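# Place cart milk bottle behind shelf's milk bottle, third shelf

## Task

Take the milk bottle that sits on the cart and set it upright on the third level of the supply shelving (counting the lowest shelf as level one), directly behind the milk bottle already standing there, i.e. deeper into the shelf, away from its front edge. Every other item on that shelf must still be on it at the end, standing upright and not resting on top of anything. Release the bottle and back the robot away. The robot tipping over or ending up leaning means failure, and an arrangement that stays in place only because the robot is still holding or touching it is not counted as finished.

## Robot and tools

Robot: TidyBot++, a single-arm mobile manipulator. The base is a box 0.54 m long, 0.50 m wide and 0.38 m tall on four driven casters. On top sits one seven-joint arm ending in a two-finger gripper. The shoulder is 0.12 m ahead of the base centre and 0.68 m off the floor. Cameras: base_camera and wrist_camera (the latter looks along the hand's pointing direction).

Frames: the base frame has its origin on the floor under the base centre, x forward, y left, z up. hand_pose is reported in it and marks the point midway between the finger pads; the hand's own z axis runs out along the fingers and its y axis is the closing direction. Odometry frame = the base frame as it was when the scene began. base_odometry counts wheel rotation only, so slip reads as motion; heading is positive to the left, range -3.142 to 3.142. base_tilt is in degrees, positive when leaning forward or right. Both carry a fixed bias near 1 degree plus small noise, and odometry can drift a few centimetres and several degrees over many moves.

Tool execute_actions: argument actions is a list with exactly one action (or empty, which just reports state and images). Optional cameras is a list of names from base_camera, wrist_camera, all; omitted, null or ["all"] gives every camera, [] gives none. An action may contain base, joints, or both, plus optional speeds; its motions start at once and may finish at different times.
- base holds exactly one relative offset from where the base last reported itself: translate_m (metres, + forward, -2 to 2), strafe_m (metres, + left, -2 to 2) or rotate_rad (radians, + counter-clockwise from above, -6.3 to 6.3). None of these changes heading except rotate_rad.
- joints is a dict of absolute targets by name (not offsets): joint_1_rad (any angle; whole arm about vertical, + is clockwise from above, opposite to rotate_rad), joint_2_rad shoulder -2.249 to 2.249, joint_3_rad any angle (upper-arm twist), joint_4_rad elbow -2.579 to 2.579, joint_5_rad any angle (forearm twist), joint_6_rad wrist -2.099 to 2.099, joint_7_rad any angle (hand roll; hand pointing down, + is counter-clockwise from above, 1.57 puts the fingers opening left/right), gripper_pos 0 (open) to 1 (closed). Unbounded joints take the short way; for bigger turns send steps under half a revolution. Done tolerances: ±0.039 for joints 1-4, ±0.056 for 5-7, ±0.03 gripper. Omitted joints may keep pushing toward an older target.
- speeds caps that action's top speeds: translate_m and strafe_m 0.05-0.5 m/s, rotate_rad 0.1-1.57 rad/s (maximum is default). A base move needing over 8.667 s is refused; no action runs over 15 s. Unknown keys or out-of-range numbers cause the whole call to be refused with no motion.

Tool wait: seconds from 0 to 10; nothing new is commanded; returns state and images. Tool zoom_image: camera (base_camera or wrist_camera) and region [x0, y0, x1, y1] in pixels from the top-left of that camera's latest full image, at most 504 by 504. Tool finished_scene: scene number; ends the scene permanently and reports success.

Arm geometry: upper arm 0.42 m, forearm 0.31 m, hand 0.31 m to the hand point. With joint_1_rad 0, joint_3_rad 3.14, joint_5_rad 0 (near the start) the arm stays in the base's x-z plane; segment tilts from vertical (+ forward) are joint_2_rad, joint_2_rad - joint_4_rad, and joint_2_rad - joint_4_rad - joint_6_rad; the hand point's forward and upward offset from the shoulder are sums of length·sin and length·cos of those angles. From 3.14, raising joint_3_rad swings a forward-bent forearm to the right; raising joint_5_rad swings a bent hand right. Joint speed up to 1.39 rad/s (1.22 for joints 5-7). The arm starts folded, hand down, protruding up to 0.08 m beyond the base front with the elbow up to 1.15 m high. A downward hand reaches at most about 0.94 m height, and only near the base. Finger gap is roughly 85·(1 - gripper_pos) mm; closed fingertips reach about 20 mm past the hand point; at 1 the fingers squeeze 96-120 N continuously.

Reading results: base_status and joint_status tell how each motion ended. done (base) = wheels turned the commanded amount, even with slip or blockage. off_target = stopped short and may still push. contact_stop/time_out = target dropped, holding in place. For the gripper, done at 1 means empty; off_target means an object stopped it. "joint command not followed" with a cause line means the self-collision check rejected all arm targets (the gripper part still runs); such joints may be retried each action until valid targets are sent. on_its_own lists uncommanded motion. motor_effort gives percent of maximum per motor, bracket = peak during last action, with bias and noise. A Motor temperatures line lists one value per arm joint. pictures names the returned images in order.

Precision: friction leaves joints slightly off even when reported done, often 1-2 cm at the hand. To correct, send each joint its previous command plus (wanted angle minus read angle); repeats of the same target do nothing. A held load makes the arm sag; never command a joint to its read angle while carrying something. Trust the cameras over hand_pose.

Hazards: ARM HIT means the arm struck the base or itself; nothing prevents arm-base contact. A torque sensor hitting its limit (104.5 N m joints 1-4, 51.3 N m joints 5-7; warnings at 56.7 and 29.4) freezes the arm and gripper for 10 s and cancels the rest of the call, while the base continues. Motors heat when holding loads (also while you are thinking); MOTOR HOT appears from 60 °C, and at 75 °C an OVER-TEMPERATURE FAULT lets the arm sag, with affected keys showing limit_stop_at_motor_heat; resend them. A stop in any call cancels later execute_actions, wait and finished_scene calls in the same reply. The robot can tip if the arm snags something above about 0.8 m while driving, or if a raised hand is pushed or pulled sideways; retract the arm or back off to recover. A blocked base pushes hard until timeout. The sim keeps running during your replies. Avoid drops, slipping or knocking objects over, slamming, and hard pushes; a loose object may occasionally get nudged by outside disturbance.

Each tool is called after "Emit:" as name(argument=value, ...), one argument or row to a line, values as JSON.

## Session

Emit:
execute_actions(
  actions=[],
)

Scene clock: 0.00 s.
Motor temperatures (°C, as the motors report them): [30 32 26 31 33 37 42]
base_odometry: x=+0.000 y=+0.000 heading=+0.000 (m, m, rad; odometry frame)
base_tilt: forward=+0.3 right=-0.1 (deg)
base_status: not commanded
joint_positions: joint_1_rad=+0.002 joint_2_rad=-0.347 joint_3_rad=+3.162 joint_4_rad=-2.548 joint_5_rad=-0.022 joint_6_rad=-0.899 joint_7_rad=+1.570 gripper_pos=+0.000
joint_status: not commanded
motor_effort: joint_1_rad=+1 joint_2_rad=-1 joint_3_rad=+1 joint_4_rad=+13 joint_5_rad=-1 joint_6_rad=+0 joint_7_rad=+1 (%)
hand_pose: x=+0.2433 y=+0.0048 z=+0.5815 quat_wxyz=(-0.012, +1.000, -0.018, +0.021) (m; base frame)
pictures: base_camera, wrist_camera
Images, in order (width x height): base_camera 644x364, wrist_camera 644x476.

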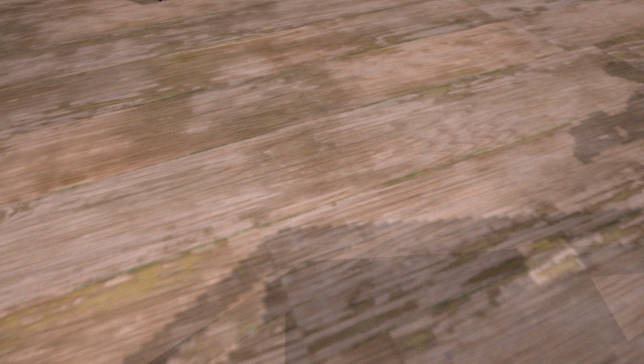

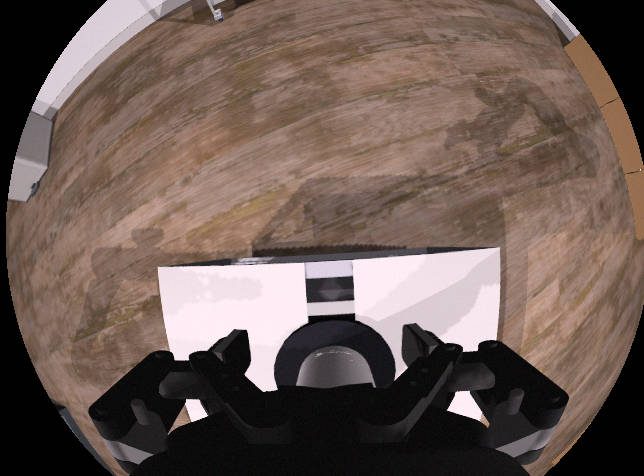

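Emit:
execute_actions(
  actions=[
    {"joints":{"joint_6_rad":0.5}},
  ],
  cameras=["wrist_camera"],
)

Emit:
execute_actions(
  actions=[
    {"joints":{"joint_1_rad":-1.8}},
  ],
  cameras=["wrist_camera"],
)

Emit:
execute_actions(
  actions=[
    {"joints":{"joint_1_rad":2.4}},
  ],
  cameras=["wrist_camera"],
)

Scene clock: 2.00 s.
Motor temperatures (°C, as the motors report them): [30 32 26 31 33 37 42]
base_odometry: x=+0.000 y=+0.000 heading=+0.000 (m, m, rad; odometry frame)
base_tilt: forward=+0.3 right=-0.1 (deg)
base_status: not commanded
joint_positions: joint_1_rad=+0.002 joint_2_rad=-0.347 joint_3_rad=+3.162 joint_4_rad=-2.547 joint_5_rad=-0.022 joint_6_rad=+0.490 joint_7_rad=+1.570 gripper_pos=+0.000
joint_status: all done
motor_effort: joint_1_rad=+1(1) joint_2_rad=-6(6) joint_3_rad=+0(0) joint_4_rad=+18(18) joint_5_rad=+0(1) joint_6_rad=+8(8) joint_7_rad=+1(1) (%)
hand_pose: x=+0.5384 y=-0.0118 z=+0.8496 quat_wxyz=(+0.002, +0.754, -0.021, +0.656) (m; base frame)
pictures: wrist_camera
Images, in order (width x height): wrist_camera 644x476.

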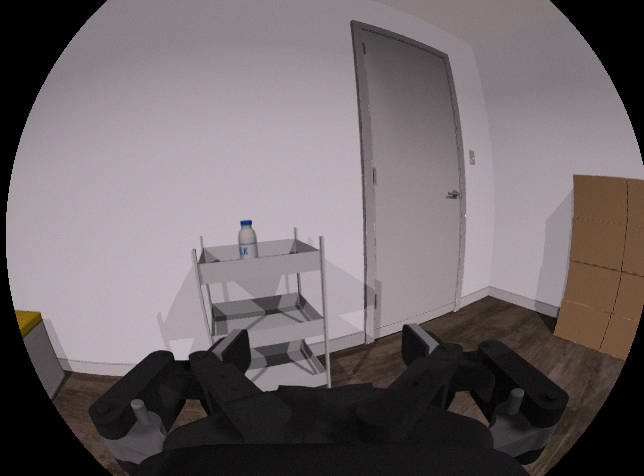

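Scene clock: 4.97 s.
Motor temperatures (°C, as the motors report them): [30 32 26 31 33 37 42]
base_odometry: x=+0.000 y=+0.000 heading=+0.000 (m, m, rad; odometry frame)
base_tilt: forward=+0.3 right=-0.1 (deg)
base_status: not commanded
joint_positions: joint_1_rad=-1.787 joint_2_rad=-0.347 joint_3_rad=+3.162 joint_4_rad=-2.547 joint_5_rad=-0.022 joint_6_rad=+0.490 joint_7_rad=+1.570 gripper_pos=+0.000
joint_status: all done
motor_effort: joint_1_rad=+1(1) joint_2_rad=-6(6) joint_3_rad=+1(1) joint_4_rad=+18(18) joint_5_rad=-1(1) joint_6_rad=+9(9) joint_7_rad=+0(1) (%)
hand_pose: x=+0.0399 y=+0.4120 z=+0.8496 quat_wxyz=(-0.511, +0.489, +0.575, +0.412) (m; base frame)
pictures: wrist_camera
Images, in order (width x height): wrist_camera 644x476.

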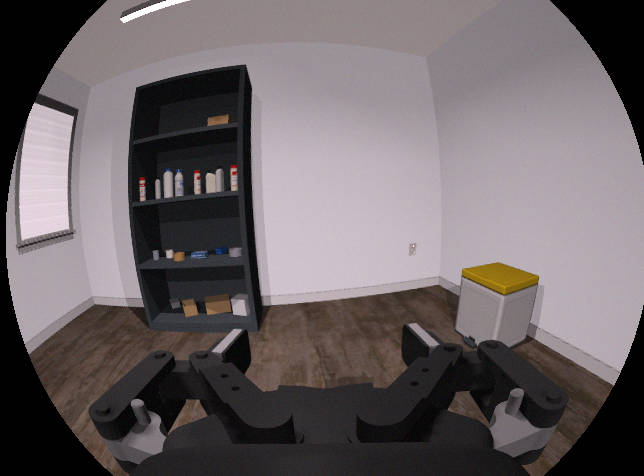

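Scene clock: 8.13 s.
Motor temperatures (°C, as the motors report them): [30 32 26 31 33 37 42]
base_odometry: x=+0.000 y=+0.000 heading=+0.000 (m, m, rad; odometry frame)
base_tilt: forward=+0.3 right=-0.1 (deg)
base_status: not commanded
joint_positions: joint_1_rad=-3.870 joint_2_rad=-0.347 joint_3_rad=+3.162 joint_4_rad=-2.547 joint_5_rad=-0.022 joint_6_rad=+0.490 joint_7_rad=+1.570 gripper_pos=+0.000
joint_status: all done
motor_effort: joint_1_rad=+0(2) joint_2_rad=-6(6) joint_3_rad=+0(1) joint_4_rad=+17(18) joint_5_rad=-1(0) joint_6_rad=+8(8) joint_7_rad=+1(1) (%)
hand_pose: x=-0.2013 y=-0.2709 z=+0.8496 quat_wxyz=(-0.614, -0.249, +0.712, -0.233) (m; base frame)
pictures: wrist_camera
Images, in order (width x height): wrist_camera 644x476.

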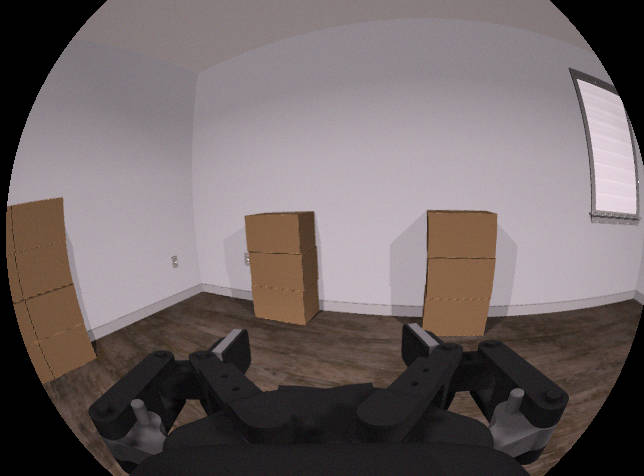

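Emit:
execute_actions(
  actions=[
    {"base":{"rotate_rad":0.33},"joints":{"joint_1_rad":0,"joint_2_rad":-0.3,"joint_4_rad":-2.2,"joint_6_rad":0.0}},
  ],
)

Emit:
execute_actions(
  actions=[
    {"base":{"translate_m":0.4}},
  ],
)

Scene clock: 12.00 s.
Motor temperatures (°C, as the motors report them): [30 32 26 31 33 37 42]
base_odometry: x=+0.000 y=+0.000 heading=+0.329 (m, m, rad; odometry frame)
base_tilt: forward=+0.3 right=-0.1 (deg)
base_status: done
joint_positions: joint_1_rad=-6.270 joint_2_rad=-0.312 joint_3_rad=+3.162 joint_4_rad=-2.218 joint_5_rad=-0.022 joint_6_rad=+0.031 joint_7_rad=+1.570 gripper_pos=+0.000
joint_status: all done
motor_effort: joint_1_rad=+1(0) joint_2_rad=-9(9) joint_3_rad=+1(2) joint_4_rad=+20(19) joint_5_rad=-1(0) joint_6_rad=+8(7) joint_7_rad=+1(0) (%)
hand_pose: x=+0.5837 y=-0.0150 z=+0.8858 quat_wxyz=(+0.000, -0.806, +0.024, -0.592) (m; base frame)
pictures: base_camera, wrist_camera
Images, in order (width x height): base_camera 644x364, wrist_camera 644x476.

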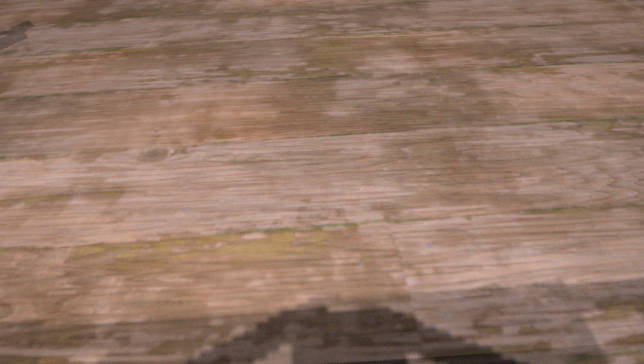

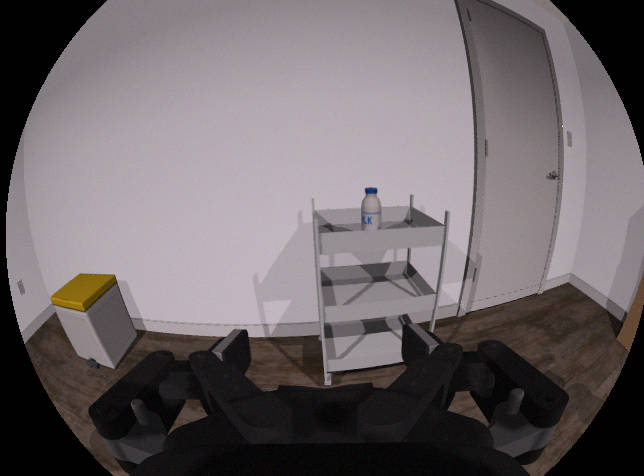

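Scene clock: 14.13 s.
Motor temperatures (°C, as the motors report them): [30 32 26 31 33 37 42]
base_odometry: x=+0.378 y=+0.130 heading=+0.330 (m, m, rad; odometry frame)
base_tilt: forward=+0.3 right=-0.1 (deg)
base_status: done
joint_positions: joint_1_rad=-6.270 joint_2_rad=-0.298 joint_3_rad=+3.162 joint_4_rad=-2.213 joint_5_rad=-0.022 joint_6_rad=+0.029 joint_7_rad=+1.570 gripper_pos=+0.000
joint_status: not commanded
motor_effort: joint_1_rad=+1(0) joint_2_rad=-9(12) joint_3_rad=+1(1) joint_4_rad=+20(21) joint_5_rad=-1(1) joint_6_rad=+8(8) joint_7_rad=+1(1) (%)
hand_pose: x=+0.5872 y=-0.0149 z=+0.8814 quat_wxyz=(-0.001, -0.809, +0.024, -0.587) (m; base frame)
pictures: base_camera, wrist_camera
Images, in order (width x height): base_camera 644x364, wrist_camera 644x476.

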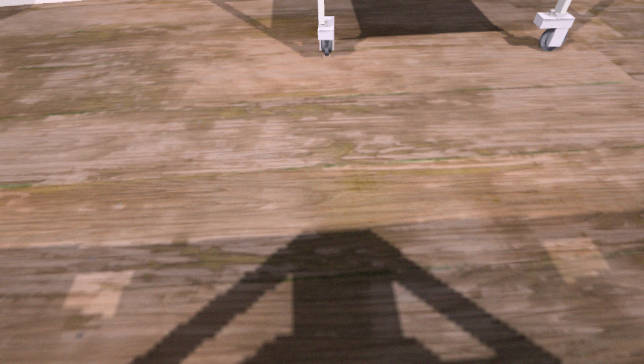

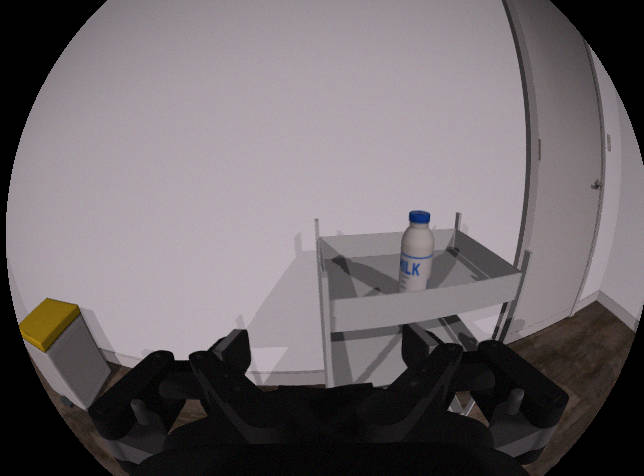

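Emit:
execute_actions(
  actions=[
    {"base":{"strafe_m":-0.155},"joints":{"joint_4_rad":-2.33,"joint_6_rad":0.12}},
  ],
  cameras=["wrist_camera"],
)

Emit:
execute_actions(
  actions=[
    {"base":{"translate_m":0.15}},
  ],
  cameras=["wrist_camera"],
)

Scene clock: 16.40 s.
Motor temperatures (°C, as the motors report them): [30 32 26 31 33 37 42]
base_odometry: x=+0.429 y=-0.016 heading=+0.330 (m, m, rad; odometry frame)
base_tilt: forward=+0.3 right=+0.0 (deg)
base_status: done
joint_positions: joint_1_rad=-6.271 joint_2_rad=-0.298 joint_3_rad=+3.162 joint_4_rad=-2.322 joint_5_rad=-0.022 joint_6_rad=+0.089 joint_7_rad=+1.570 gripper_pos=+0.000
joint_status: all done
motor_effort: joint_1_rad=+1(2) joint_2_rad=-9(10) joint_3_rad=+1(2) joint_4_rad=+19(21) joint_5_rad=-1(0) joint_6_rad=+8(8) joint_7_rad=+0(0) (%)
hand_pose: x=+0.5688 y=-0.0140 z=+0.8354 quat_wxyz=(-0.001, -0.823, +0.024, -0.567) (m; base frame)
pictures: wrist_camera
Images, in order (width x height): wrist_camera 644x476.

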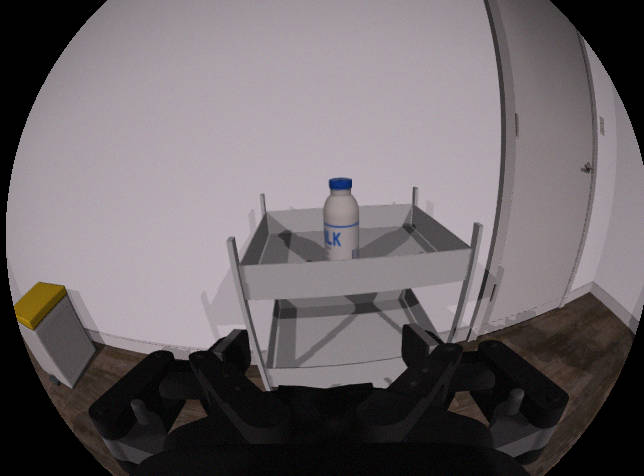

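Scene clock: 17.87 s.
Motor temperatures (°C, as the motors report them): [30 32 26 31 33 37 42]
base_odometry: x=+0.571 y=+0.032 heading=+0.330 (m, m, rad; odometry frame)
base_tilt: forward=+0.3 right=-0.1 (deg)
base_status: done
joint_positions: joint_1_rad=-6.271 joint_2_rad=-0.295 joint_3_rad=+3.162 joint_4_rad=-2.323 joint_5_rad=-0.022 joint_6_rad=+0.091 joint_7_rad=+1.570 gripper_pos=+0.000
joint_status: not commanded
motor_effort: joint_1_rad=+0(0) joint_2_rad=-9(11) joint_3_rad=+1(1) joint_4_rad=+19(20) joint_5_rad=-1(1) joint_6_rad=+8(8) joint_7_rad=+0(1) (%)
hand_pose: x=+0.5695 y=-0.0141 z=+0.8346 quat_wxyz=(-0.001, -0.823, +0.024, -0.567) (m; base frame)
pictures: wrist_camera
Images, in order (width x height): wrist_camera 644x476.

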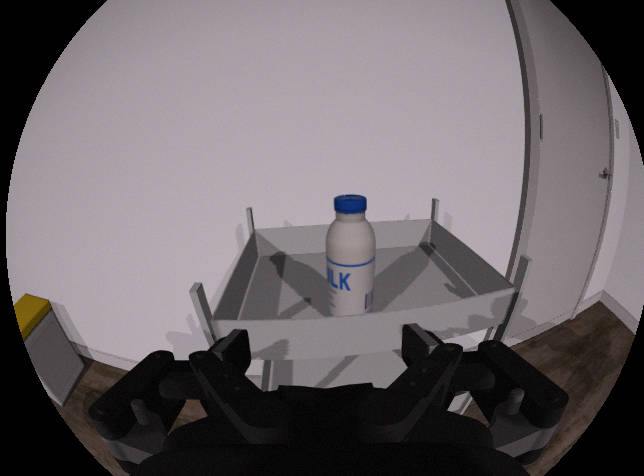

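Emit:
execute_actions(
  actions=[
    {"base":{"strafe_m":-0.03}},
  ],
  cameras=[],
)

Emit:
execute_actions(
  actions=[
    {"base":{"translate_m":0.11}},
  ],
  cameras=["wrist_camera"],
)

Scene clock: 19.00 s.
Motor temperatures (°C, as the motors report them): [30 32 26 31 33 37 42]
base_odometry: x=+0.581 y=+0.004 heading=+0.330 (m, m, rad; odometry frame)
base_tilt: forward=+0.3 right=-0.1 (deg)
base_status: done
joint_positions: joint_1_rad=-6.272 joint_2_rad=-0.296 joint_3_rad=+3.162 joint_4_rad=-2.323 joint_5_rad=-0.022 joint_6_rad=+0.091 joint_7_rad=+1.570 gripper_pos=+0.000
joint_status: not commanded
motor_effort: joint_1_rad=+0(2) joint_2_rad=-9(10) joint_3_rad=+1(3) joint_4_rad=+19(19) joint_5_rad=-1(1) joint_6_rad=+8(8) joint_7_rad=+0(1) (%)
hand_pose: x=+0.5695 y=-0.0138 z=+0.8348 quat_wxyz=(-0.001, -0.823, +0.024, -0.567) (m; base frame)
pictures: none
No camera images: the call's "cameras" was empty. Leave "cameras" out to get every camera's image.

Scene clock: 20.30 s.
Motor temperatures (°C, as the motors report them): [30 32 26 31 33 37 42]
base_odometry: x=+0.685 y=+0.039 heading=+0.330 (m, m, rad; odometry frame)
base_tilt: forward=+0.3 right=-0.1 (deg)
base_status: done
joint_positions: joint_1_rad=-6.272 joint_2_rad=-0.295 joint_3_rad=+3.162 joint_4_rad=-2.323 joint_5_rad=-0.022 joint_6_rad=+0.092 joint_7_rad=+1.570 gripper_pos=+0.000
joint_status: not commanded
motor_effort: joint_1_rad=+1(1) joint_2_rad=-9(12) joint_3_rad=+0(1) joint_4_rad=+19(20) joint_5_rad=+0(1) joint_6_rad=+8(8) joint_7_rad=+0(0) (%)
hand_pose: x=+0.5697 y=-0.0138 z=+0.8344 quat_wxyz=(-0.001, -0.823, +0.024, -0.567) (m; base frame)
pictures: wrist_camera
Images, in order (width x height): wrist_camera 644x476.

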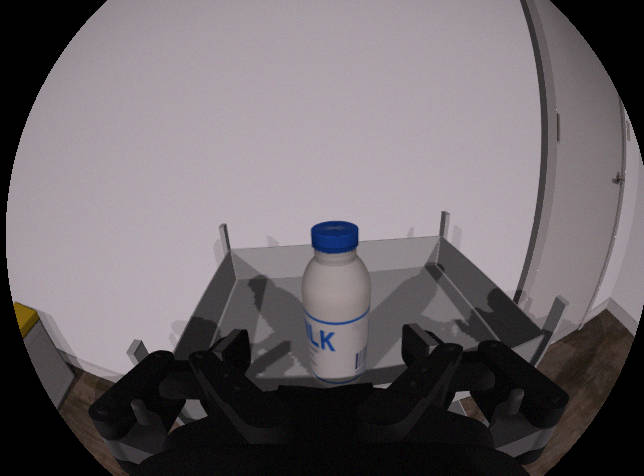

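Emit:
execute_actions(
  actions=[
    {"base":{"translate_m":0.09}},
  ],
  cameras=["wrist_camera"],
)

Scene clock: 21.73 s.
Motor temperatures (°C, as the motors report them): [30 32 26 31 33 37 42]
base_odometry: x=+0.771 y=+0.068 heading=+0.330 (m, m, rad; odometry frame)
base_tilt: forward=+0.3 right=-0.1 (deg)
base_status: done
joint_positions: joint_1_rad=-6.272 joint_2_rad=-0.294 joint_3_rad=+3.162 joint_4_rad=-2.323 joint_5_rad=-0.022 joint_6_rad=+0.092 joint_7_rad=+1.570 gripper_pos=+0.000
joint_status: not commanded
motor_effort: joint_1_rad=+0(0) joint_2_rad=-9(12) joint_3_rad=+0(1) joint_4_rad=+19(20) joint_5_rad=-1(1) joint_6_rad=+8(8) joint_7_rad=+0(1) (%)
hand_pose: x=+0.5697 y=-0.0138 z=+0.8344 quat_wxyz=(-0.001, -0.823, +0.024, -0.567) (m; base frame)
pictures: wrist_camera
Images, in order (width x height): wrist_camera 644x476.

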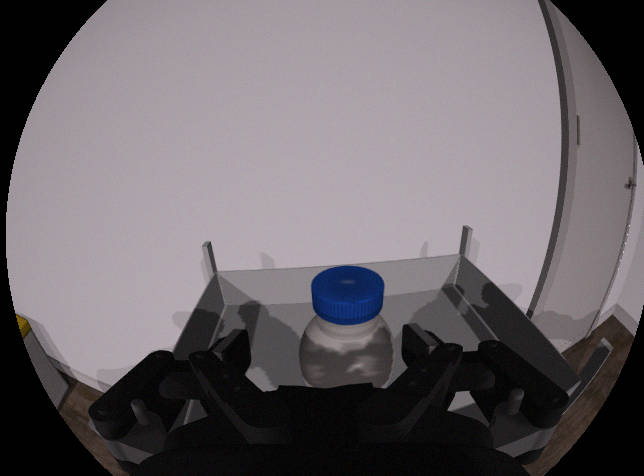

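Emit:
execute_actions(
  actions=[
    {"base":{"strafe_m":-0.016}},
  ],
  cameras=[],
)

Emit:
execute_actions(
  actions=[
    {"base":{"translate_m":0.035}},
  ],
  cameras=["wrist_camera"],
)

Emit:
execute_actions(
  actions=[
    {"joints":{"gripper_pos":1}},
  ],
  cameras=["wrist_camera"],
)

Scene clock: 22.87 s.
Motor temperatures (°C, as the motors report them): [30 32 26 31 33 37 42]
base_odometry: x=+0.776 y=+0.053 heading=+0.330 (m, m, rad; odometry frame)
base_tilt: forward=+0.3 right=-0.1 (deg)
base_status: done
joint_positions: joint_1_rad=-6.273 joint_2_rad=-0.294 joint_3_rad=+3.162 joint_4_rad=-2.323 joint_5_rad=-0.022 joint_6_rad=+0.092 joint_7_rad=+1.570 gripper_pos=+0.000
joint_status: not commanded
motor_effort: joint_1_rad=+1(1) joint_2_rad=-9(10) joint_3_rad=+1(3) joint_4_rad=+19(19) joint_5_rad=-1(1) joint_6_rad=+8(8) joint_7_rad=+1(0) (%)
hand_pose: x=+0.5697 y=-0.0136 z=+0.8345 quat_wxyz=(+0.000, -0.823, +0.024, -0.567) (m; base frame)
pictures: none
No camera images: the call's "cameras" was empty. Leave "cameras" out to get every camera's image.

Scene clock: 23.83 s.
Motor temperatures (°C, as the motors report them): [30 32 26 31 33 37 42]
base_odometry: x=+0.810 y=+0.064 heading=+0.330 (m, m, rad; odometry frame)
base_tilt: forward=+0.3 right=-0.1 (deg)
base_status: done
joint_positions: joint_1_rad=-6.273 joint_2_rad=-0.296 joint_3_rad=+3.162 joint_4_rad=-2.323 joint_5_rad=-0.022 joint_6_rad=+0.092 joint_7_rad=+1.570 gripper_pos=+0.000
joint_status: not commanded
motor_effort: joint_1_rad=+0(1) joint_2_rad=-9(12) joint_3_rad=+1(2) joint_4_rad=+18(19) joint_5_rad=-1(1) joint_6_rad=+8(8) joint_7_rad=+0(0) (%)
hand_pose: x=+0.5696 y=-0.0136 z=+0.8351 quat_wxyz=(+0.000, -0.823, +0.024, -0.567) (m; base frame)
pictures: wrist_camera
Images, in order (width x height): wrist_camera 644x476.

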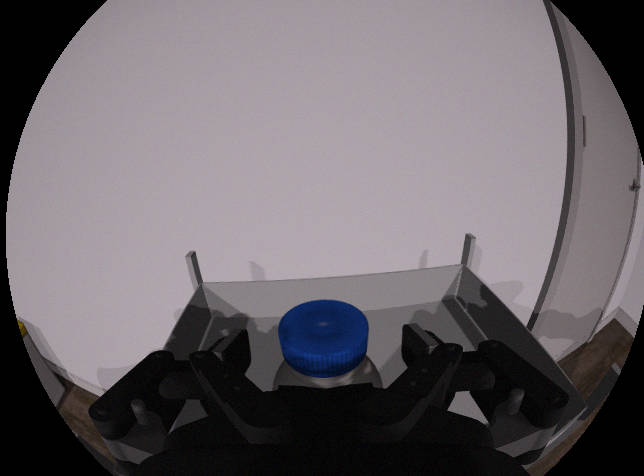

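Scene clock: 24.93 s.
Motor temperatures (°C, as the motors report them): [30 32 26 31 33 37 42]
base_odometry: x=+0.810 y=+0.064 heading=+0.330 (m, m, rad; odometry frame)
base_tilt: forward=+0.3 right=-0.1 (deg)
base_status: not commanded
joint_positions: joint_1_rad=-6.273 joint_2_rad=-0.299 joint_3_rad=+3.162 joint_4_rad=-2.324 joint_5_rad=-0.022 joint_6_rad=+0.104 joint_7_rad=+1.570 gripper_pos=+0.573
joint_status: gripper_pos off_target (ended at +0.573, target +1.000)
motor_effort: joint_1_rad=+1(0) joint_2_rad=-7(14) joint_3_rad=+1(1) joint_4_rad=+17(25) joint_5_rad=-1(1) joint_6_rad=+6(13) joint_7_rad=+0(0) (%)
hand_pose: x=+0.5700 y=-0.0137 z=+0.8392 quat_wxyz=(-0.001, -0.819, +0.024, -0.573) (m; base frame)
pictures: wrist_camera
Images, in order (width x height): wrist_camera 644x476.

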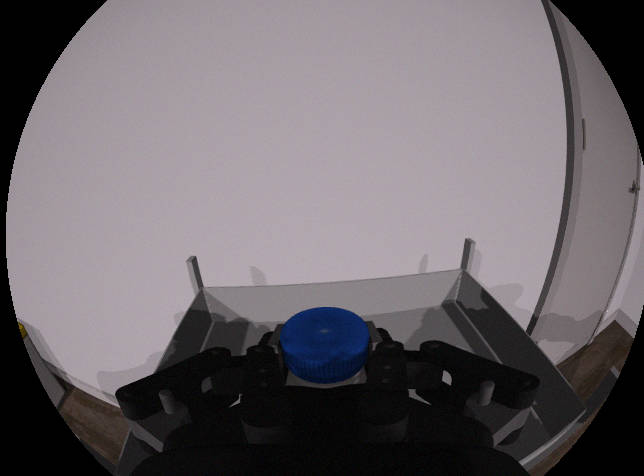

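Emit:
execute_actions(
  actions=[
    {"joints":{"joint_4_rad":-1.8,"joint_6_rad":-0.41}},
  ],
  cameras=[],
)

Emit:
execute_actions(
  actions=[
    {"base":{"translate_m":-1.2}},
  ],
  cameras=[],
)

Emit:
execute_actions(
  actions=[
    {"base":{"rotate_rad":1.62},"speeds":{"rotate_rad":0.8}},
  ],
  cameras=["wrist_camera"],
)

Emit:
execute_actions(
  actions=[
    {"base":{"translate_m":0.7}},
  ],
)

Scene clock: 27.10 s.
Motor temperatures (°C, as the motors report them): [30 32 26 31 33 37 42]
base_odometry: x=+0.810 y=+0.064 heading=+0.330 (m, m, rad; odometry frame)
base_tilt: forward=+0.3 right=-0.1 (deg)
base_status: not commanded
joint_positions: joint_1_rad=-6.273 joint_2_rad=-0.283 joint_3_rad=+3.162 joint_4_rad=-1.842 joint_5_rad=-0.022 joint_6_rad=-0.407 joint_7_rad=+1.570 gripper_pos=+0.573
joint_status: joint_4_rad off_target (ended at -1.842, target -1.800); the others done
motor_effort: joint_1_rad=+1(0) joint_2_rad=-15(15) joint_3_rad=+0(1) joint_4_rad=+26(27) joint_5_rad=-1(1) joint_6_rad=+12(13) joint_7_rad=+0(0) (%)
hand_pose: x=+0.6033 y=-0.0120 z=+0.9697 quat_wxyz=(+0.004, -0.832, +0.020, -0.554) (m; base frame)
pictures: none
No camera images: the call's "cameras" was empty. Leave "cameras" out to get every camera's image.

Scene clock: 30.93 s.
Motor temperatures (°C, as the motors report them): [30 32 26 31 33 37 42]
base_odometry: x=-0.326 y=-0.325 heading=+0.330 (m, m, rad; odometry frame)
base_tilt: forward=+0.3 right=-0.1 (deg)
base_status: done
joint_positions: joint_1_rad=-6.273 joint_2_rad=-0.280 joint_3_rad=+3.162 joint_4_rad=-1.841 joint_5_rad=-0.022 joint_6_rad=-0.411 joint_7_rad=+1.570 gripper_pos=+0.573
joint_status: not commanded
motor_effort: joint_1_rad=+0(2) joint_2_rad=-15(18) joint_3_rad=+1(3) joint_4_rad=+26(27) joint_5_rad=-1(1) joint_6_rad=+12(13) joint_7_rad=+0(0) (%)
hand_pose: x=+0.6036 y=-0.0118 z=+0.9678 quat_wxyz=(+0.004, -0.834, +0.020, -0.552) (m; base frame)
pictures: none
No camera images: the call's "cameras" was empty. Leave "cameras" out to get every camera's image.

Scene clock: 33.77 s.
Motor temperatures (°C, as the motors report them): [30 32 26 31 33 37 42]
base_odometry: x=-0.326 y=-0.325 heading=+1.950 (m, m, rad; odometry frame)
base_tilt: forward=+0.3 right=-0.1 (deg)
base_status: done
joint_positions: joint_1_rad=-6.279 joint_2_rad=-0.280 joint_3_rad=+3.162 joint_4_rad=-1.841 joint_5_rad=-0.022 joint_6_rad=-0.411 joint_7_rad=+1.570 gripper_pos=+0.573
joint_status: not commanded
motor_effort: joint_1_rad=+1(3) joint_2_rad=-15(16) joint_3_rad=+0(4) joint_4_rad=+25(26) joint_5_rad=-1(2) joint_6_rad=+12(12) joint_7_rad=+0(0) (%)
hand_pose: x=+0.6037 y=-0.0091 z=+0.9678 quat_wxyz=(+0.005, -0.834, +0.018, -0.552) (m; base frame)
pictures: wrist_camera
Images, in order (width x height): wrist_camera 644x476.

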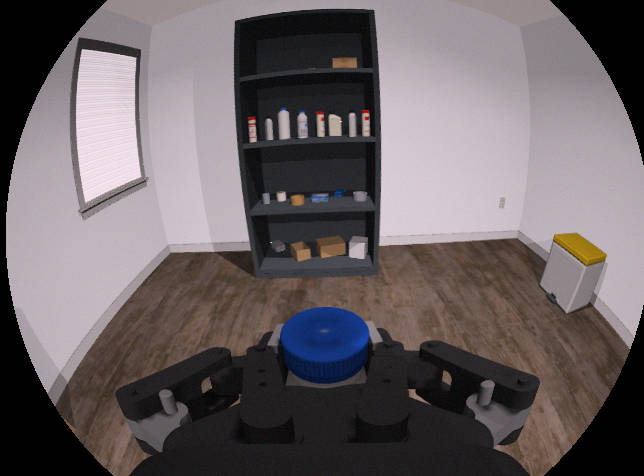

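Scene clock: 36.53 s.
Motor temperatures (°C, as the motors report them): [30 32 26 31 33 37 42]
base_odometry: x=-0.586 y=+0.324 heading=+1.951 (m, m, rad; odometry frame)
base_tilt: forward=+0.3 right=-0.1 (deg)
base_status: done
joint_positions: joint_1_rad=-6.279 joint_2_rad=-0.276 joint_3_rad=+3.162 joint_4_rad=-1.841 joint_5_rad=-0.022 joint_6_rad=-0.412 joint_7_rad=+1.570 gripper_pos=+0.573
joint_status: not commanded
motor_effort: joint_1_rad=+1(0) joint_2_rad=-15(18) joint_3_rad=+1(1) joint_4_rad=+26(26) joint_5_rad=-1(1) joint_6_rad=+12(13) joint_7_rad=+0(0) (%)
hand_pose: x=+0.6048 y=-0.0091 z=+0.9658 quat_wxyz=(+0.005, -0.835, +0.018, -0.550) (m; base frame)
pictures: base_camera, wrist_camera
Images, in order (width x height): base_camera 644x364, wrist_camera 644x476.

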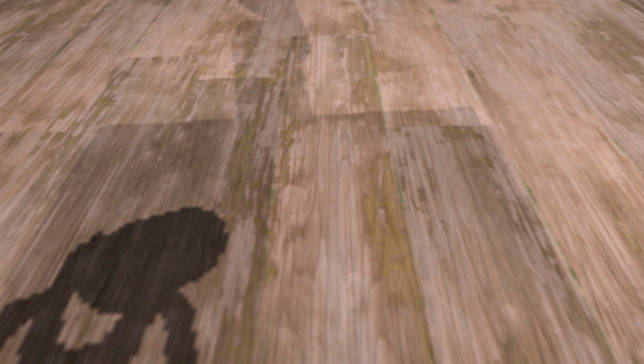

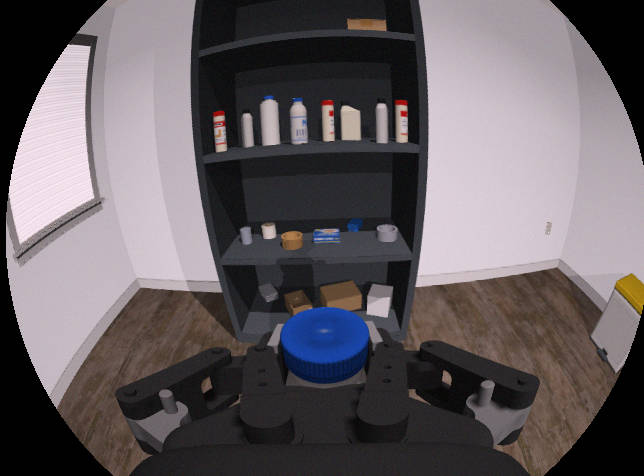

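Emit:
execute_actions(
  actions=[
    {"base":{"translate_m":0.5},"joints":{"joint_2_rad":0.07,"joint_4_rad":-0.42,"joint_6_rad":-1.1}},
  ],
)

Emit:
execute_actions(
  actions=[
    {"base":{"strafe_m":0.1}},
  ],
)

Scene clock: 39.83 s.
Motor temperatures (°C, as the motors report them): [30 32 26 31 33 37 42]
base_odometry: x=-0.772 y=+0.789 heading=+1.951 (m, m, rad; odometry frame)
base_tilt: forward=+0.3 right=-0.1 (deg)
base_status: done
joint_positions: joint_1_rad=-6.279 joint_2_rad=+0.085 joint_3_rad=+3.162 joint_4_rad=-0.455 joint_5_rad=-0.022 joint_6_rad=-1.101 joint_7_rad=+1.570 gripper_pos=+0.573
joint_status: all done
motor_effort: joint_1_rad=+1(1) joint_2_rad=-21(26) joint_3_rad=+0(1) joint_4_rad=+18(28) joint_5_rad=-1(1) joint_6_rad=+13(14) joint_7_rad=+1(0) (%)
hand_pose: x=+0.6272 y=-0.0038 z=+1.3487 quat_wxyz=(+0.002, -0.732, +0.006, -0.682) (m; base frame)
pictures: base_camera, wrist_camera
Images, in order (width x height): base_camera 644x364, wrist_camera 644x476.

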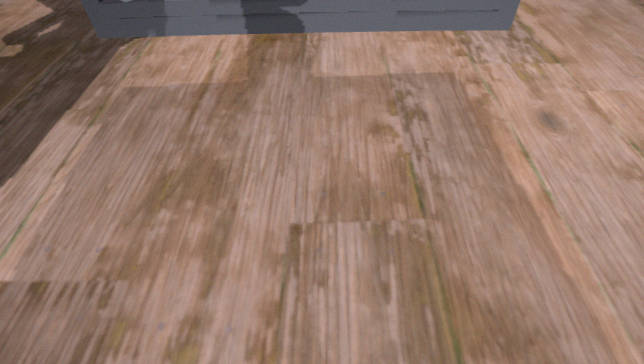

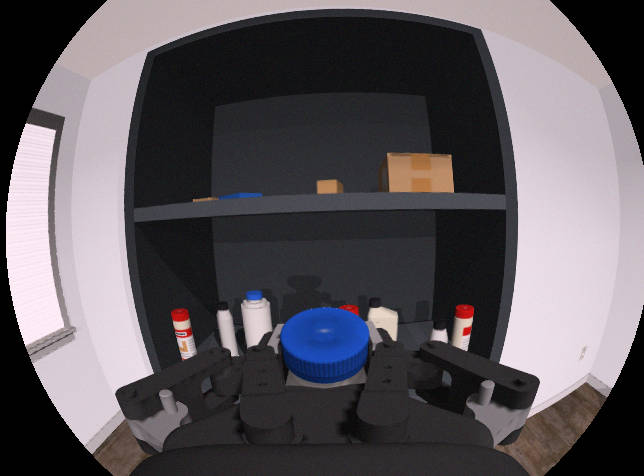

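Scene clock: 41.10 s.
Motor temperatures (°C, as the motors report them): [30 32 26 31 33 37 42]
base_odometry: x=-0.865 y=+0.752 heading=+1.951 (m, m, rad; odometry frame)
base_tilt: forward=+0.3 right=-0.1 (deg)
base_status: done
joint_positions: joint_1_rad=-6.284 joint_2_rad=+0.086 joint_3_rad=+3.162 joint_4_rad=-0.455 joint_5_rad=-0.022 joint_6_rad=-1.103 joint_7_rad=+1.570 gripper_pos=+0.573
joint_status: not commanded
motor_effort: joint_1_rad=+1(3) joint_2_rad=-21(22) joint_3_rad=+0(2) joint_4_rad=+18(18) joint_5_rad=-1(3) joint_6_rad=+13(13) joint_7_rad=+0(0) (%)
hand_pose: x=+0.6274 y=-0.0011 z=+1.3480 quat_wxyz=(+0.004, -0.732, +0.004, -0.681) (m; base frame)
pictures: base_camera, wrist_camera
Images, in order (width x height): base_camera 644x364, wrist_camera 644x476.

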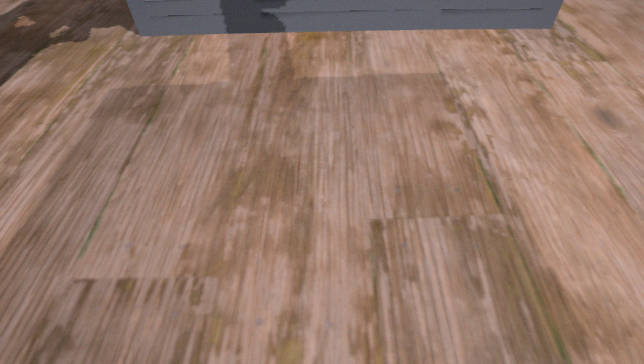

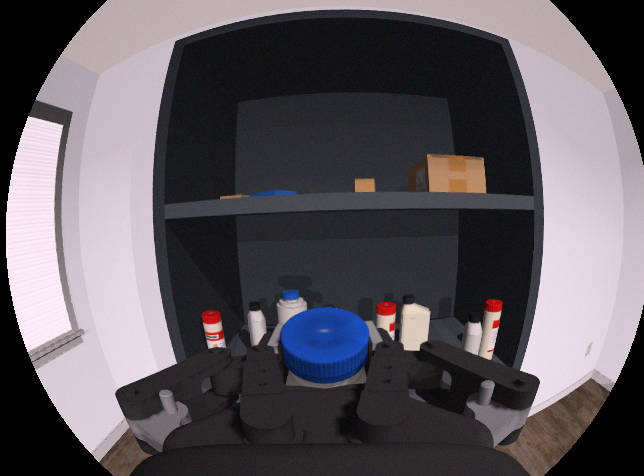

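Emit:
execute_actions(
  actions=[
    {"base":{"strafe_m":0.17},"joints":{"joint_2_rad":0.27,"joint_4_rad":-2.06,"joint_6_rad":0.47}},
  ],
)

Emit:
execute_actions(
  actions=[
    {"base":{"translate_m":0.15}},
  ],
)

Scene clock: 45.00 s.
Motor temperatures (°C, as the motors report them): [30 32 26 31 33 37 42]
base_odometry: x=-1.023 y=+0.689 heading=+1.951 (m, m, rad; odometry frame)
base_tilt: forward=+0.3 right=-0.1 (deg)
base_status: done
joint_positions: joint_1_rad=-6.288 joint_2_rad=+0.289 joint_3_rad=+3.162 joint_4_rad=-2.072 joint_5_rad=-0.022 joint_6_rad=+0.410 joint_7_rad=+1.570 gripper_pos=+0.573
joint_status: joint_6_rad off_target (ended at +0.410, target +0.470); the others done
motor_effort: joint_1_rad=+1(4) joint_2_rad=-32(39) joint_3_rad=+0(3) joint_4_rad=+20(27) joint_5_rad=-1(2) joint_6_rad=+12(14) joint_7_rad=+0(1) (%)
hand_pose: x=+0.7494 y=-0.0104 z=+0.7467 quat_wxyz=(-0.004, -0.828, +0.016, -0.561) (m; base frame)
pictures: base_camera, wrist_camera
Images, in order (width x height): base_camera 644x364, wrist_camera 644x476.

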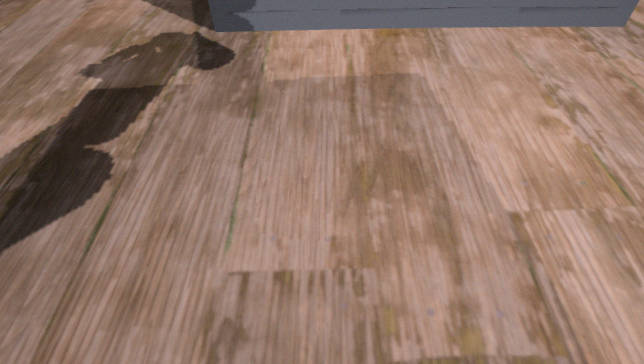

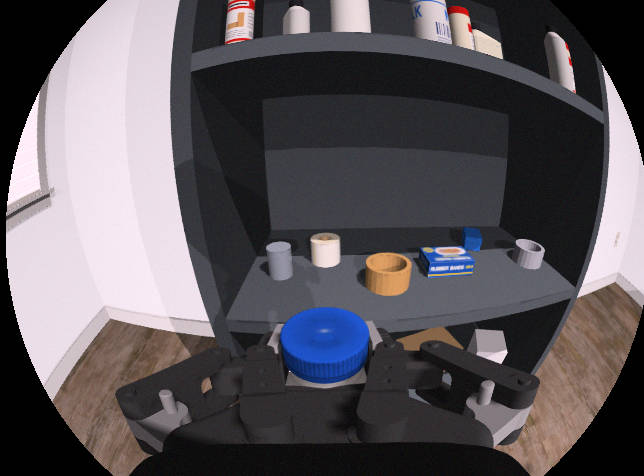

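Scene clock: 46.47 s.
Motor temperatures (°C, as the motors report them): [30 32 26 31 33 37 42]
base_odometry: x=-1.079 y=+0.828 heading=+1.951 (m, m, rad; odometry frame)
base_tilt: forward=+0.3 right=-0.1 (deg)
base_status: done
joint_positions: joint_1_rad=-6.288 joint_2_rad=+0.298 joint_3_rad=+3.162 joint_4_rad=-2.074 joint_5_rad=-0.022 joint_6_rad=+0.415 joint_7_rad=+1.570 gripper_pos=+0.573
joint_status: not commanded
motor_effort: joint_1_rad=+0(1) joint_2_rad=-31(33) joint_3_rad=+0(1) joint_4_rad=+21(22) joint_5_rad=-1(0) joint_6_rad=+12(13) joint_7_rad=+1(0) (%)
hand_pose: x=+0.7497 y=-0.0104 z=+0.7412 quat_wxyz=(-0.004, -0.829, +0.016, -0.558) (m; base frame)
pictures: base_camera, wrist_camera
Images, in order (width x height): base_camera 644x364, wrist_camera 644x476.

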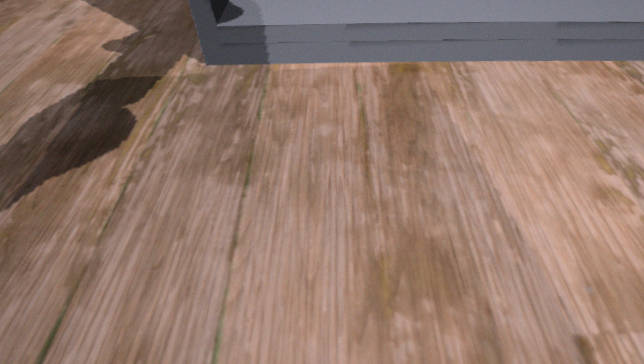

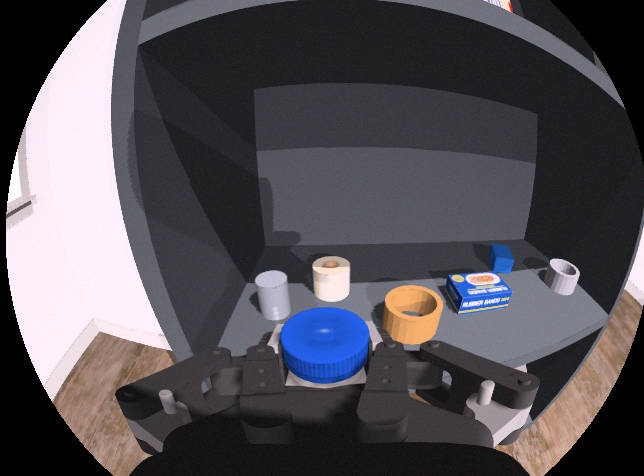

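Emit:
execute_actions(
  actions=[
    {"base":{"translate_m":0.19}},
  ],
)

Emit:
execute_actions(
  actions=[
    {"joints":{"joint_2_rad":0.33,"joint_6_rad":0.56}},
  ],
)

Scene clock: 48.47 s.
Motor temperatures (°C, as the motors report them): [30 32 26 31 33 37 42]
base_odometry: x=-1.150 y=+1.004 heading=+1.952 (m, m, rad; odometry frame)
base_tilt: forward=+0.3 right=-0.1 (deg)
base_status: done
joint_positions: joint_1_rad=-6.288 joint_2_rad=+0.301 joint_3_rad=+3.162 joint_4_rad=-2.075 joint_5_rad=-0.022 joint_6_rad=+0.416 joint_7_rad=+1.570 gripper_pos=+0.573
joint_status: not commanded
motor_effort: joint_1_rad=+0(2) joint_2_rad=-32(34) joint_3_rad=+0(1) joint_4_rad=+20(22) joint_5_rad=-1(0) joint_6_rad=+12(12) joint_7_rad=+0(1) (%)
hand_pose: x=+0.7495 y=-0.0104 z=+0.7386 quat_wxyz=(-0.004, -0.831, +0.016, -0.557) (m; base frame)
pictures: base_camera, wrist_camera
Images, in order (width x height): base_camera 644x364, wrist_camera 644x476.

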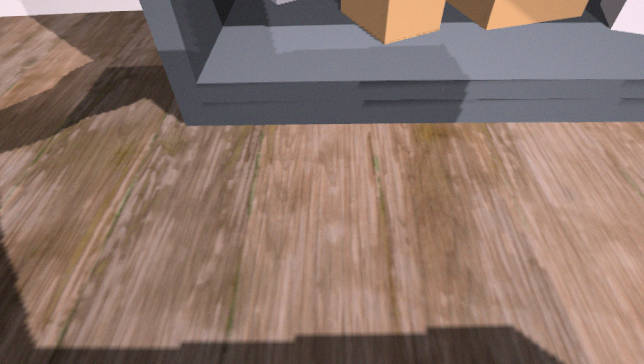

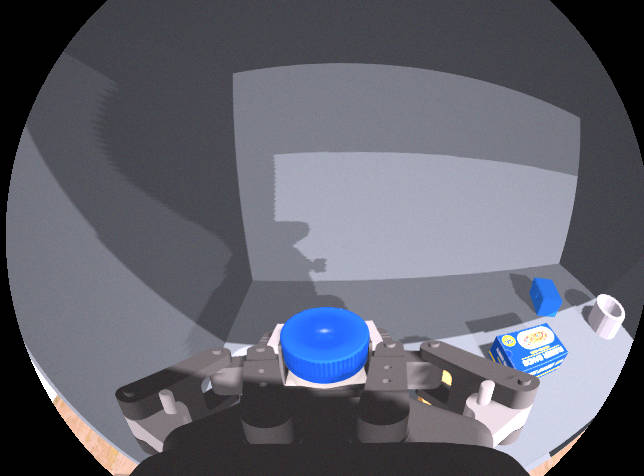

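Scene clock: 49.30 s.
Motor temperatures (°C, as the motors report them): [30 32 26 31 33 37 42]
base_odometry: x=-1.150 y=+1.004 heading=+1.952 (m, m, rad; odometry frame)
base_tilt: forward=+0.3 right=-0.1 (deg)
base_status: not commanded
joint_positions: joint_1_rad=-6.288 joint_2_rad=+0.356 joint_3_rad=+3.162 joint_4_rad=-2.075 joint_5_rad=-0.022 joint_6_rad=+0.504 joint_7_rad=+1.570 gripper_pos=+0.573
joint_status: all done
motor_effort: joint_1_rad=+1(1) joint_2_rad=-33(34) joint_3_rad=+0(0) joint_4_rad=+19(20) joint_5_rad=-1(1) joint_6_rad=+12(13) joint_7_rad=+0(0) (%)
hand_pose: x=+0.7625 y=-0.0109 z=+0.7292 quat_wxyz=(-0.006, -0.821, +0.015, -0.571) (m; base frame)
pictures: base_camera, wrist_camera
Images, in order (width x height): base_camera 644x364, wrist_camera 644x476.

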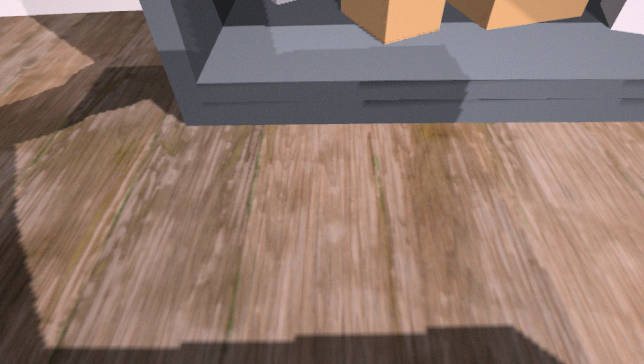

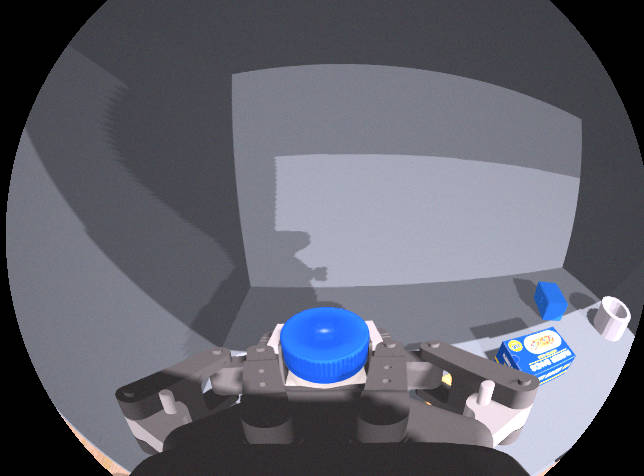

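Emit:
execute_actions(
  actions=[
    {"joints":{"joint_2_rad":0.41,"joint_6_rad":0.64}},
  ],
  cameras=[],
)

Emit:
execute_actions(
  actions=[
    {"joints":{"joint_2_rad":0.47,"joint_6_rad":0.70}},
  ],
  cameras=[],
)

Scene clock: 50.43 s.
Motor temperatures (°C, as the motors report them): [30 32 26 31 33 37 42]
base_odometry: x=-1.150 y=+1.004 heading=+1.952 (m, m, rad; odometry frame)
base_tilt: forward=+0.3 right=-0.1 (deg)
base_status: not commanded
joint_positions: joint_1_rad=-6.288 joint_2_rad=+0.426 joint_3_rad=+3.162 joint_4_rad=-2.075 joint_5_rad=-0.022 joint_6_rad=+0.594 joint_7_rad=+1.570 gripper_pos=+0.573
joint_status: all done
motor_effort: joint_1_rad=+1(0) joint_2_rad=-34(36) joint_3_rad=+0(1) joint_4_rad=+18(19) joint_5_rad=-1(0) joint_6_rad=+11(12) joint_7_rad=+0(1) (%)
hand_pose: x=+0.7748 y=-0.0113 z=+0.7102 quat_wxyz=(-0.007, -0.815, +0.015, -0.579) (m; base frame)
pictures: none
No camera images: the call's "cameras" was empty. Leave "cameras" out to get every camera's image.

Scene clock: 51.23 s.
Motor temperatures (°C, as the motors report them): [30 32 26 31 33 37 42]
base_odometry: x=-1.150 y=+1.004 heading=+1.952 (m, m, rad; odometry frame)
base_tilt: forward=+0.3 right=-0.1 (deg)
base_status: not commanded
joint_positions: joint_1_rad=-6.288 joint_2_rad=+0.459 joint_3_rad=+3.162 joint_4_rad=-2.074 joint_5_rad=-0.022 joint_6_rad=+0.666 joint_7_rad=+1.570 gripper_pos=+0.573
joint_status: all done
motor_effort: joint_1_rad=+0(1) joint_2_rad=-30(34) joint_3_rad=+0(1) joint_4_rad=+15(17) joint_5_rad=-1(0) joint_6_rad=+9(12) joint_7_rad=+1(1) (%)
hand_pose: x=+0.7828 y=-0.0116 z=+0.7101 quat_wxyz=(-0.008, -0.804, +0.014, -0.595) (m; base frame)
pictures: none
No camera images: the call's "cameras" was empty. Leave "cameras" out to get every camera's image.

Emit:
execute_actions(
  actions=[
    {"joints":{"gripper_pos":0.2,"joint_2_rad":0.44}},
  ],
  cameras=["wrist_camera"],
)

Emit:
execute_actions(
  actions=[
    {"base":{"translate_m":-0.25}},
  ],
  cameras=["wrist_camera"],
)

Emit:
execute_actions(
  actions=[
    {"base":{"strafe_m":-0.17},"joints":{"joint_2_rad":0.2,"joint_4_rad":-0.70,"joint_6_rad":-0.98}},
  ],
  cameras=["wrist_camera"],
)

Scene clock: 52.67 s.
Motor temperatures (°C, as the motors report them): [30 32 26 31 33 37 42]
base_odometry: x=-1.150 y=+1.004 heading=+1.952 (m, m, rad; odometry frame)
base_tilt: forward=+0.3 right=-0.1 (deg)
base_status: not commanded
joint_positions: joint_1_rad=-6.288 joint_2_rad=+0.443 joint_3_rad=+3.162 joint_4_rad=-2.070 joint_5_rad=-0.022 joint_6_rad=+0.670 joint_7_rad=+1.570 gripper_pos=+0.200
joint_status: all done
motor_effort: joint_1_rad=+0(1) joint_2_rad=-30(34) joint_3_rad=+0(0) joint_4_rad=+14(17) joint_5_rad=-1(0) joint_6_rad=+8(11) joint_7_rad=+0(1) (%)
hand_pose: x=+0.7842 y=-0.0117 z=+0.7237 quat_wxyz=(-0.008, -0.796, +0.014, -0.605) (m; base frame)
pictures: wrist_camera
Images, in order (width x height): wrist_camera 644x476.

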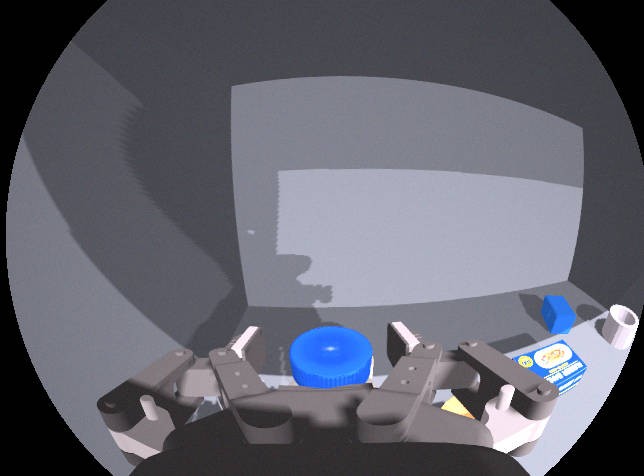

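Scene clock: 54.50 s.
Motor temperatures (°C, as the motors report them): [30 33 26 31 33 37 42]
base_odometry: x=-1.057 y=+0.772 heading=+1.952 (m, m, rad; odometry frame)
base_tilt: forward=+0.3 right=+0.0 (deg)
base_status: done
joint_positions: joint_1_rad=-6.287 joint_2_rad=+0.439 joint_3_rad=+3.162 joint_4_rad=-2.067 joint_5_rad=-0.022 joint_6_rad=+0.671 joint_7_rad=+1.570 gripper_pos=+0.200
joint_status: not commanded
motor_effort: joint_1_rad=+1(5) joint_2_rad=-30(32) joint_3_rad=+0(4) joint_4_rad=+15(16) joint_5_rad=-1(1) joint_6_rad=+8(9) joint_7_rad=+1(1) (%)
hand_pose: x=+0.7850 y=-0.0125 z=+0.7286 quat_wxyz=(-0.008, -0.794, +0.015, -0.608) (m; base frame)
pictures: wrist_camera
Images, in order (width x height): wrist_camera 644x476.

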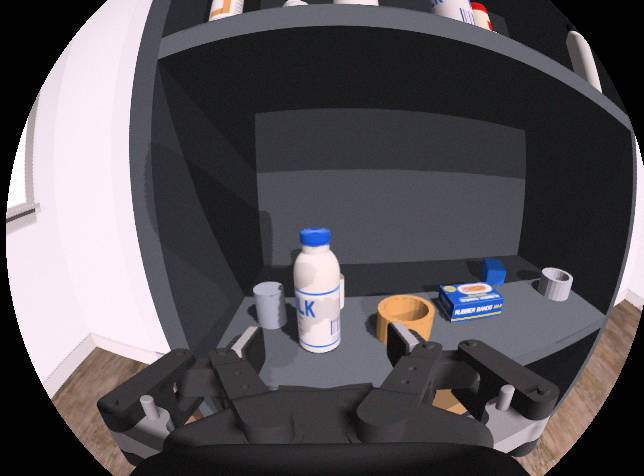

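Scene clock: 57.17 s.
Motor temperatures (°C, as the motors report them): [30 33 26 32 33 37 42]
base_odometry: x=-0.899 y=+0.835 heading=+1.952 (m, m, rad; odometry frame)
base_tilt: forward=+0.3 right=-0.1 (deg)
base_status: done
joint_positions: joint_1_rad=-6.279 joint_2_rad=+0.203 joint_3_rad=+3.162 joint_4_rad=-0.712 joint_5_rad=-0.022 joint_6_rad=-0.950 joint_7_rad=+1.570 gripper_pos=+0.200
joint_status: all done
motor_effort: joint_1_rad=+1(3) joint_2_rad=-25(35) joint_3_rad=+0(2) joint_4_rad=+17(20) joint_5_rad=-1(2) joint_6_rad=+8(9) joint_7_rad=+1(0) (%)
hand_pose: x=+0.7510 y=-0.0063 z=+1.1956 quat_wxyz=(+0.002, -0.803, +0.009, -0.596) (m; base frame)
pictures: wrist_camera
Images, in order (width x height): wrist_camera 644x476.

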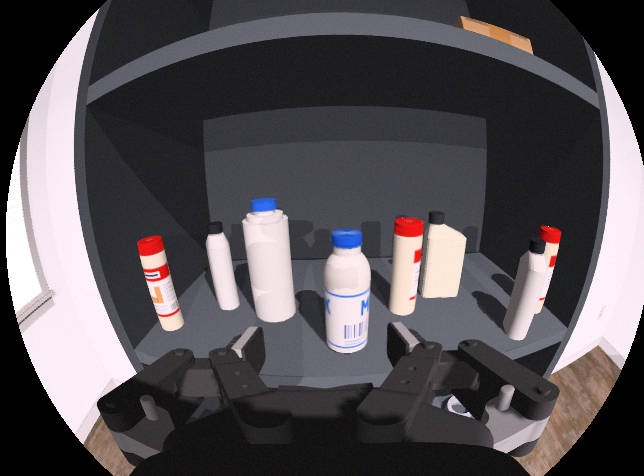

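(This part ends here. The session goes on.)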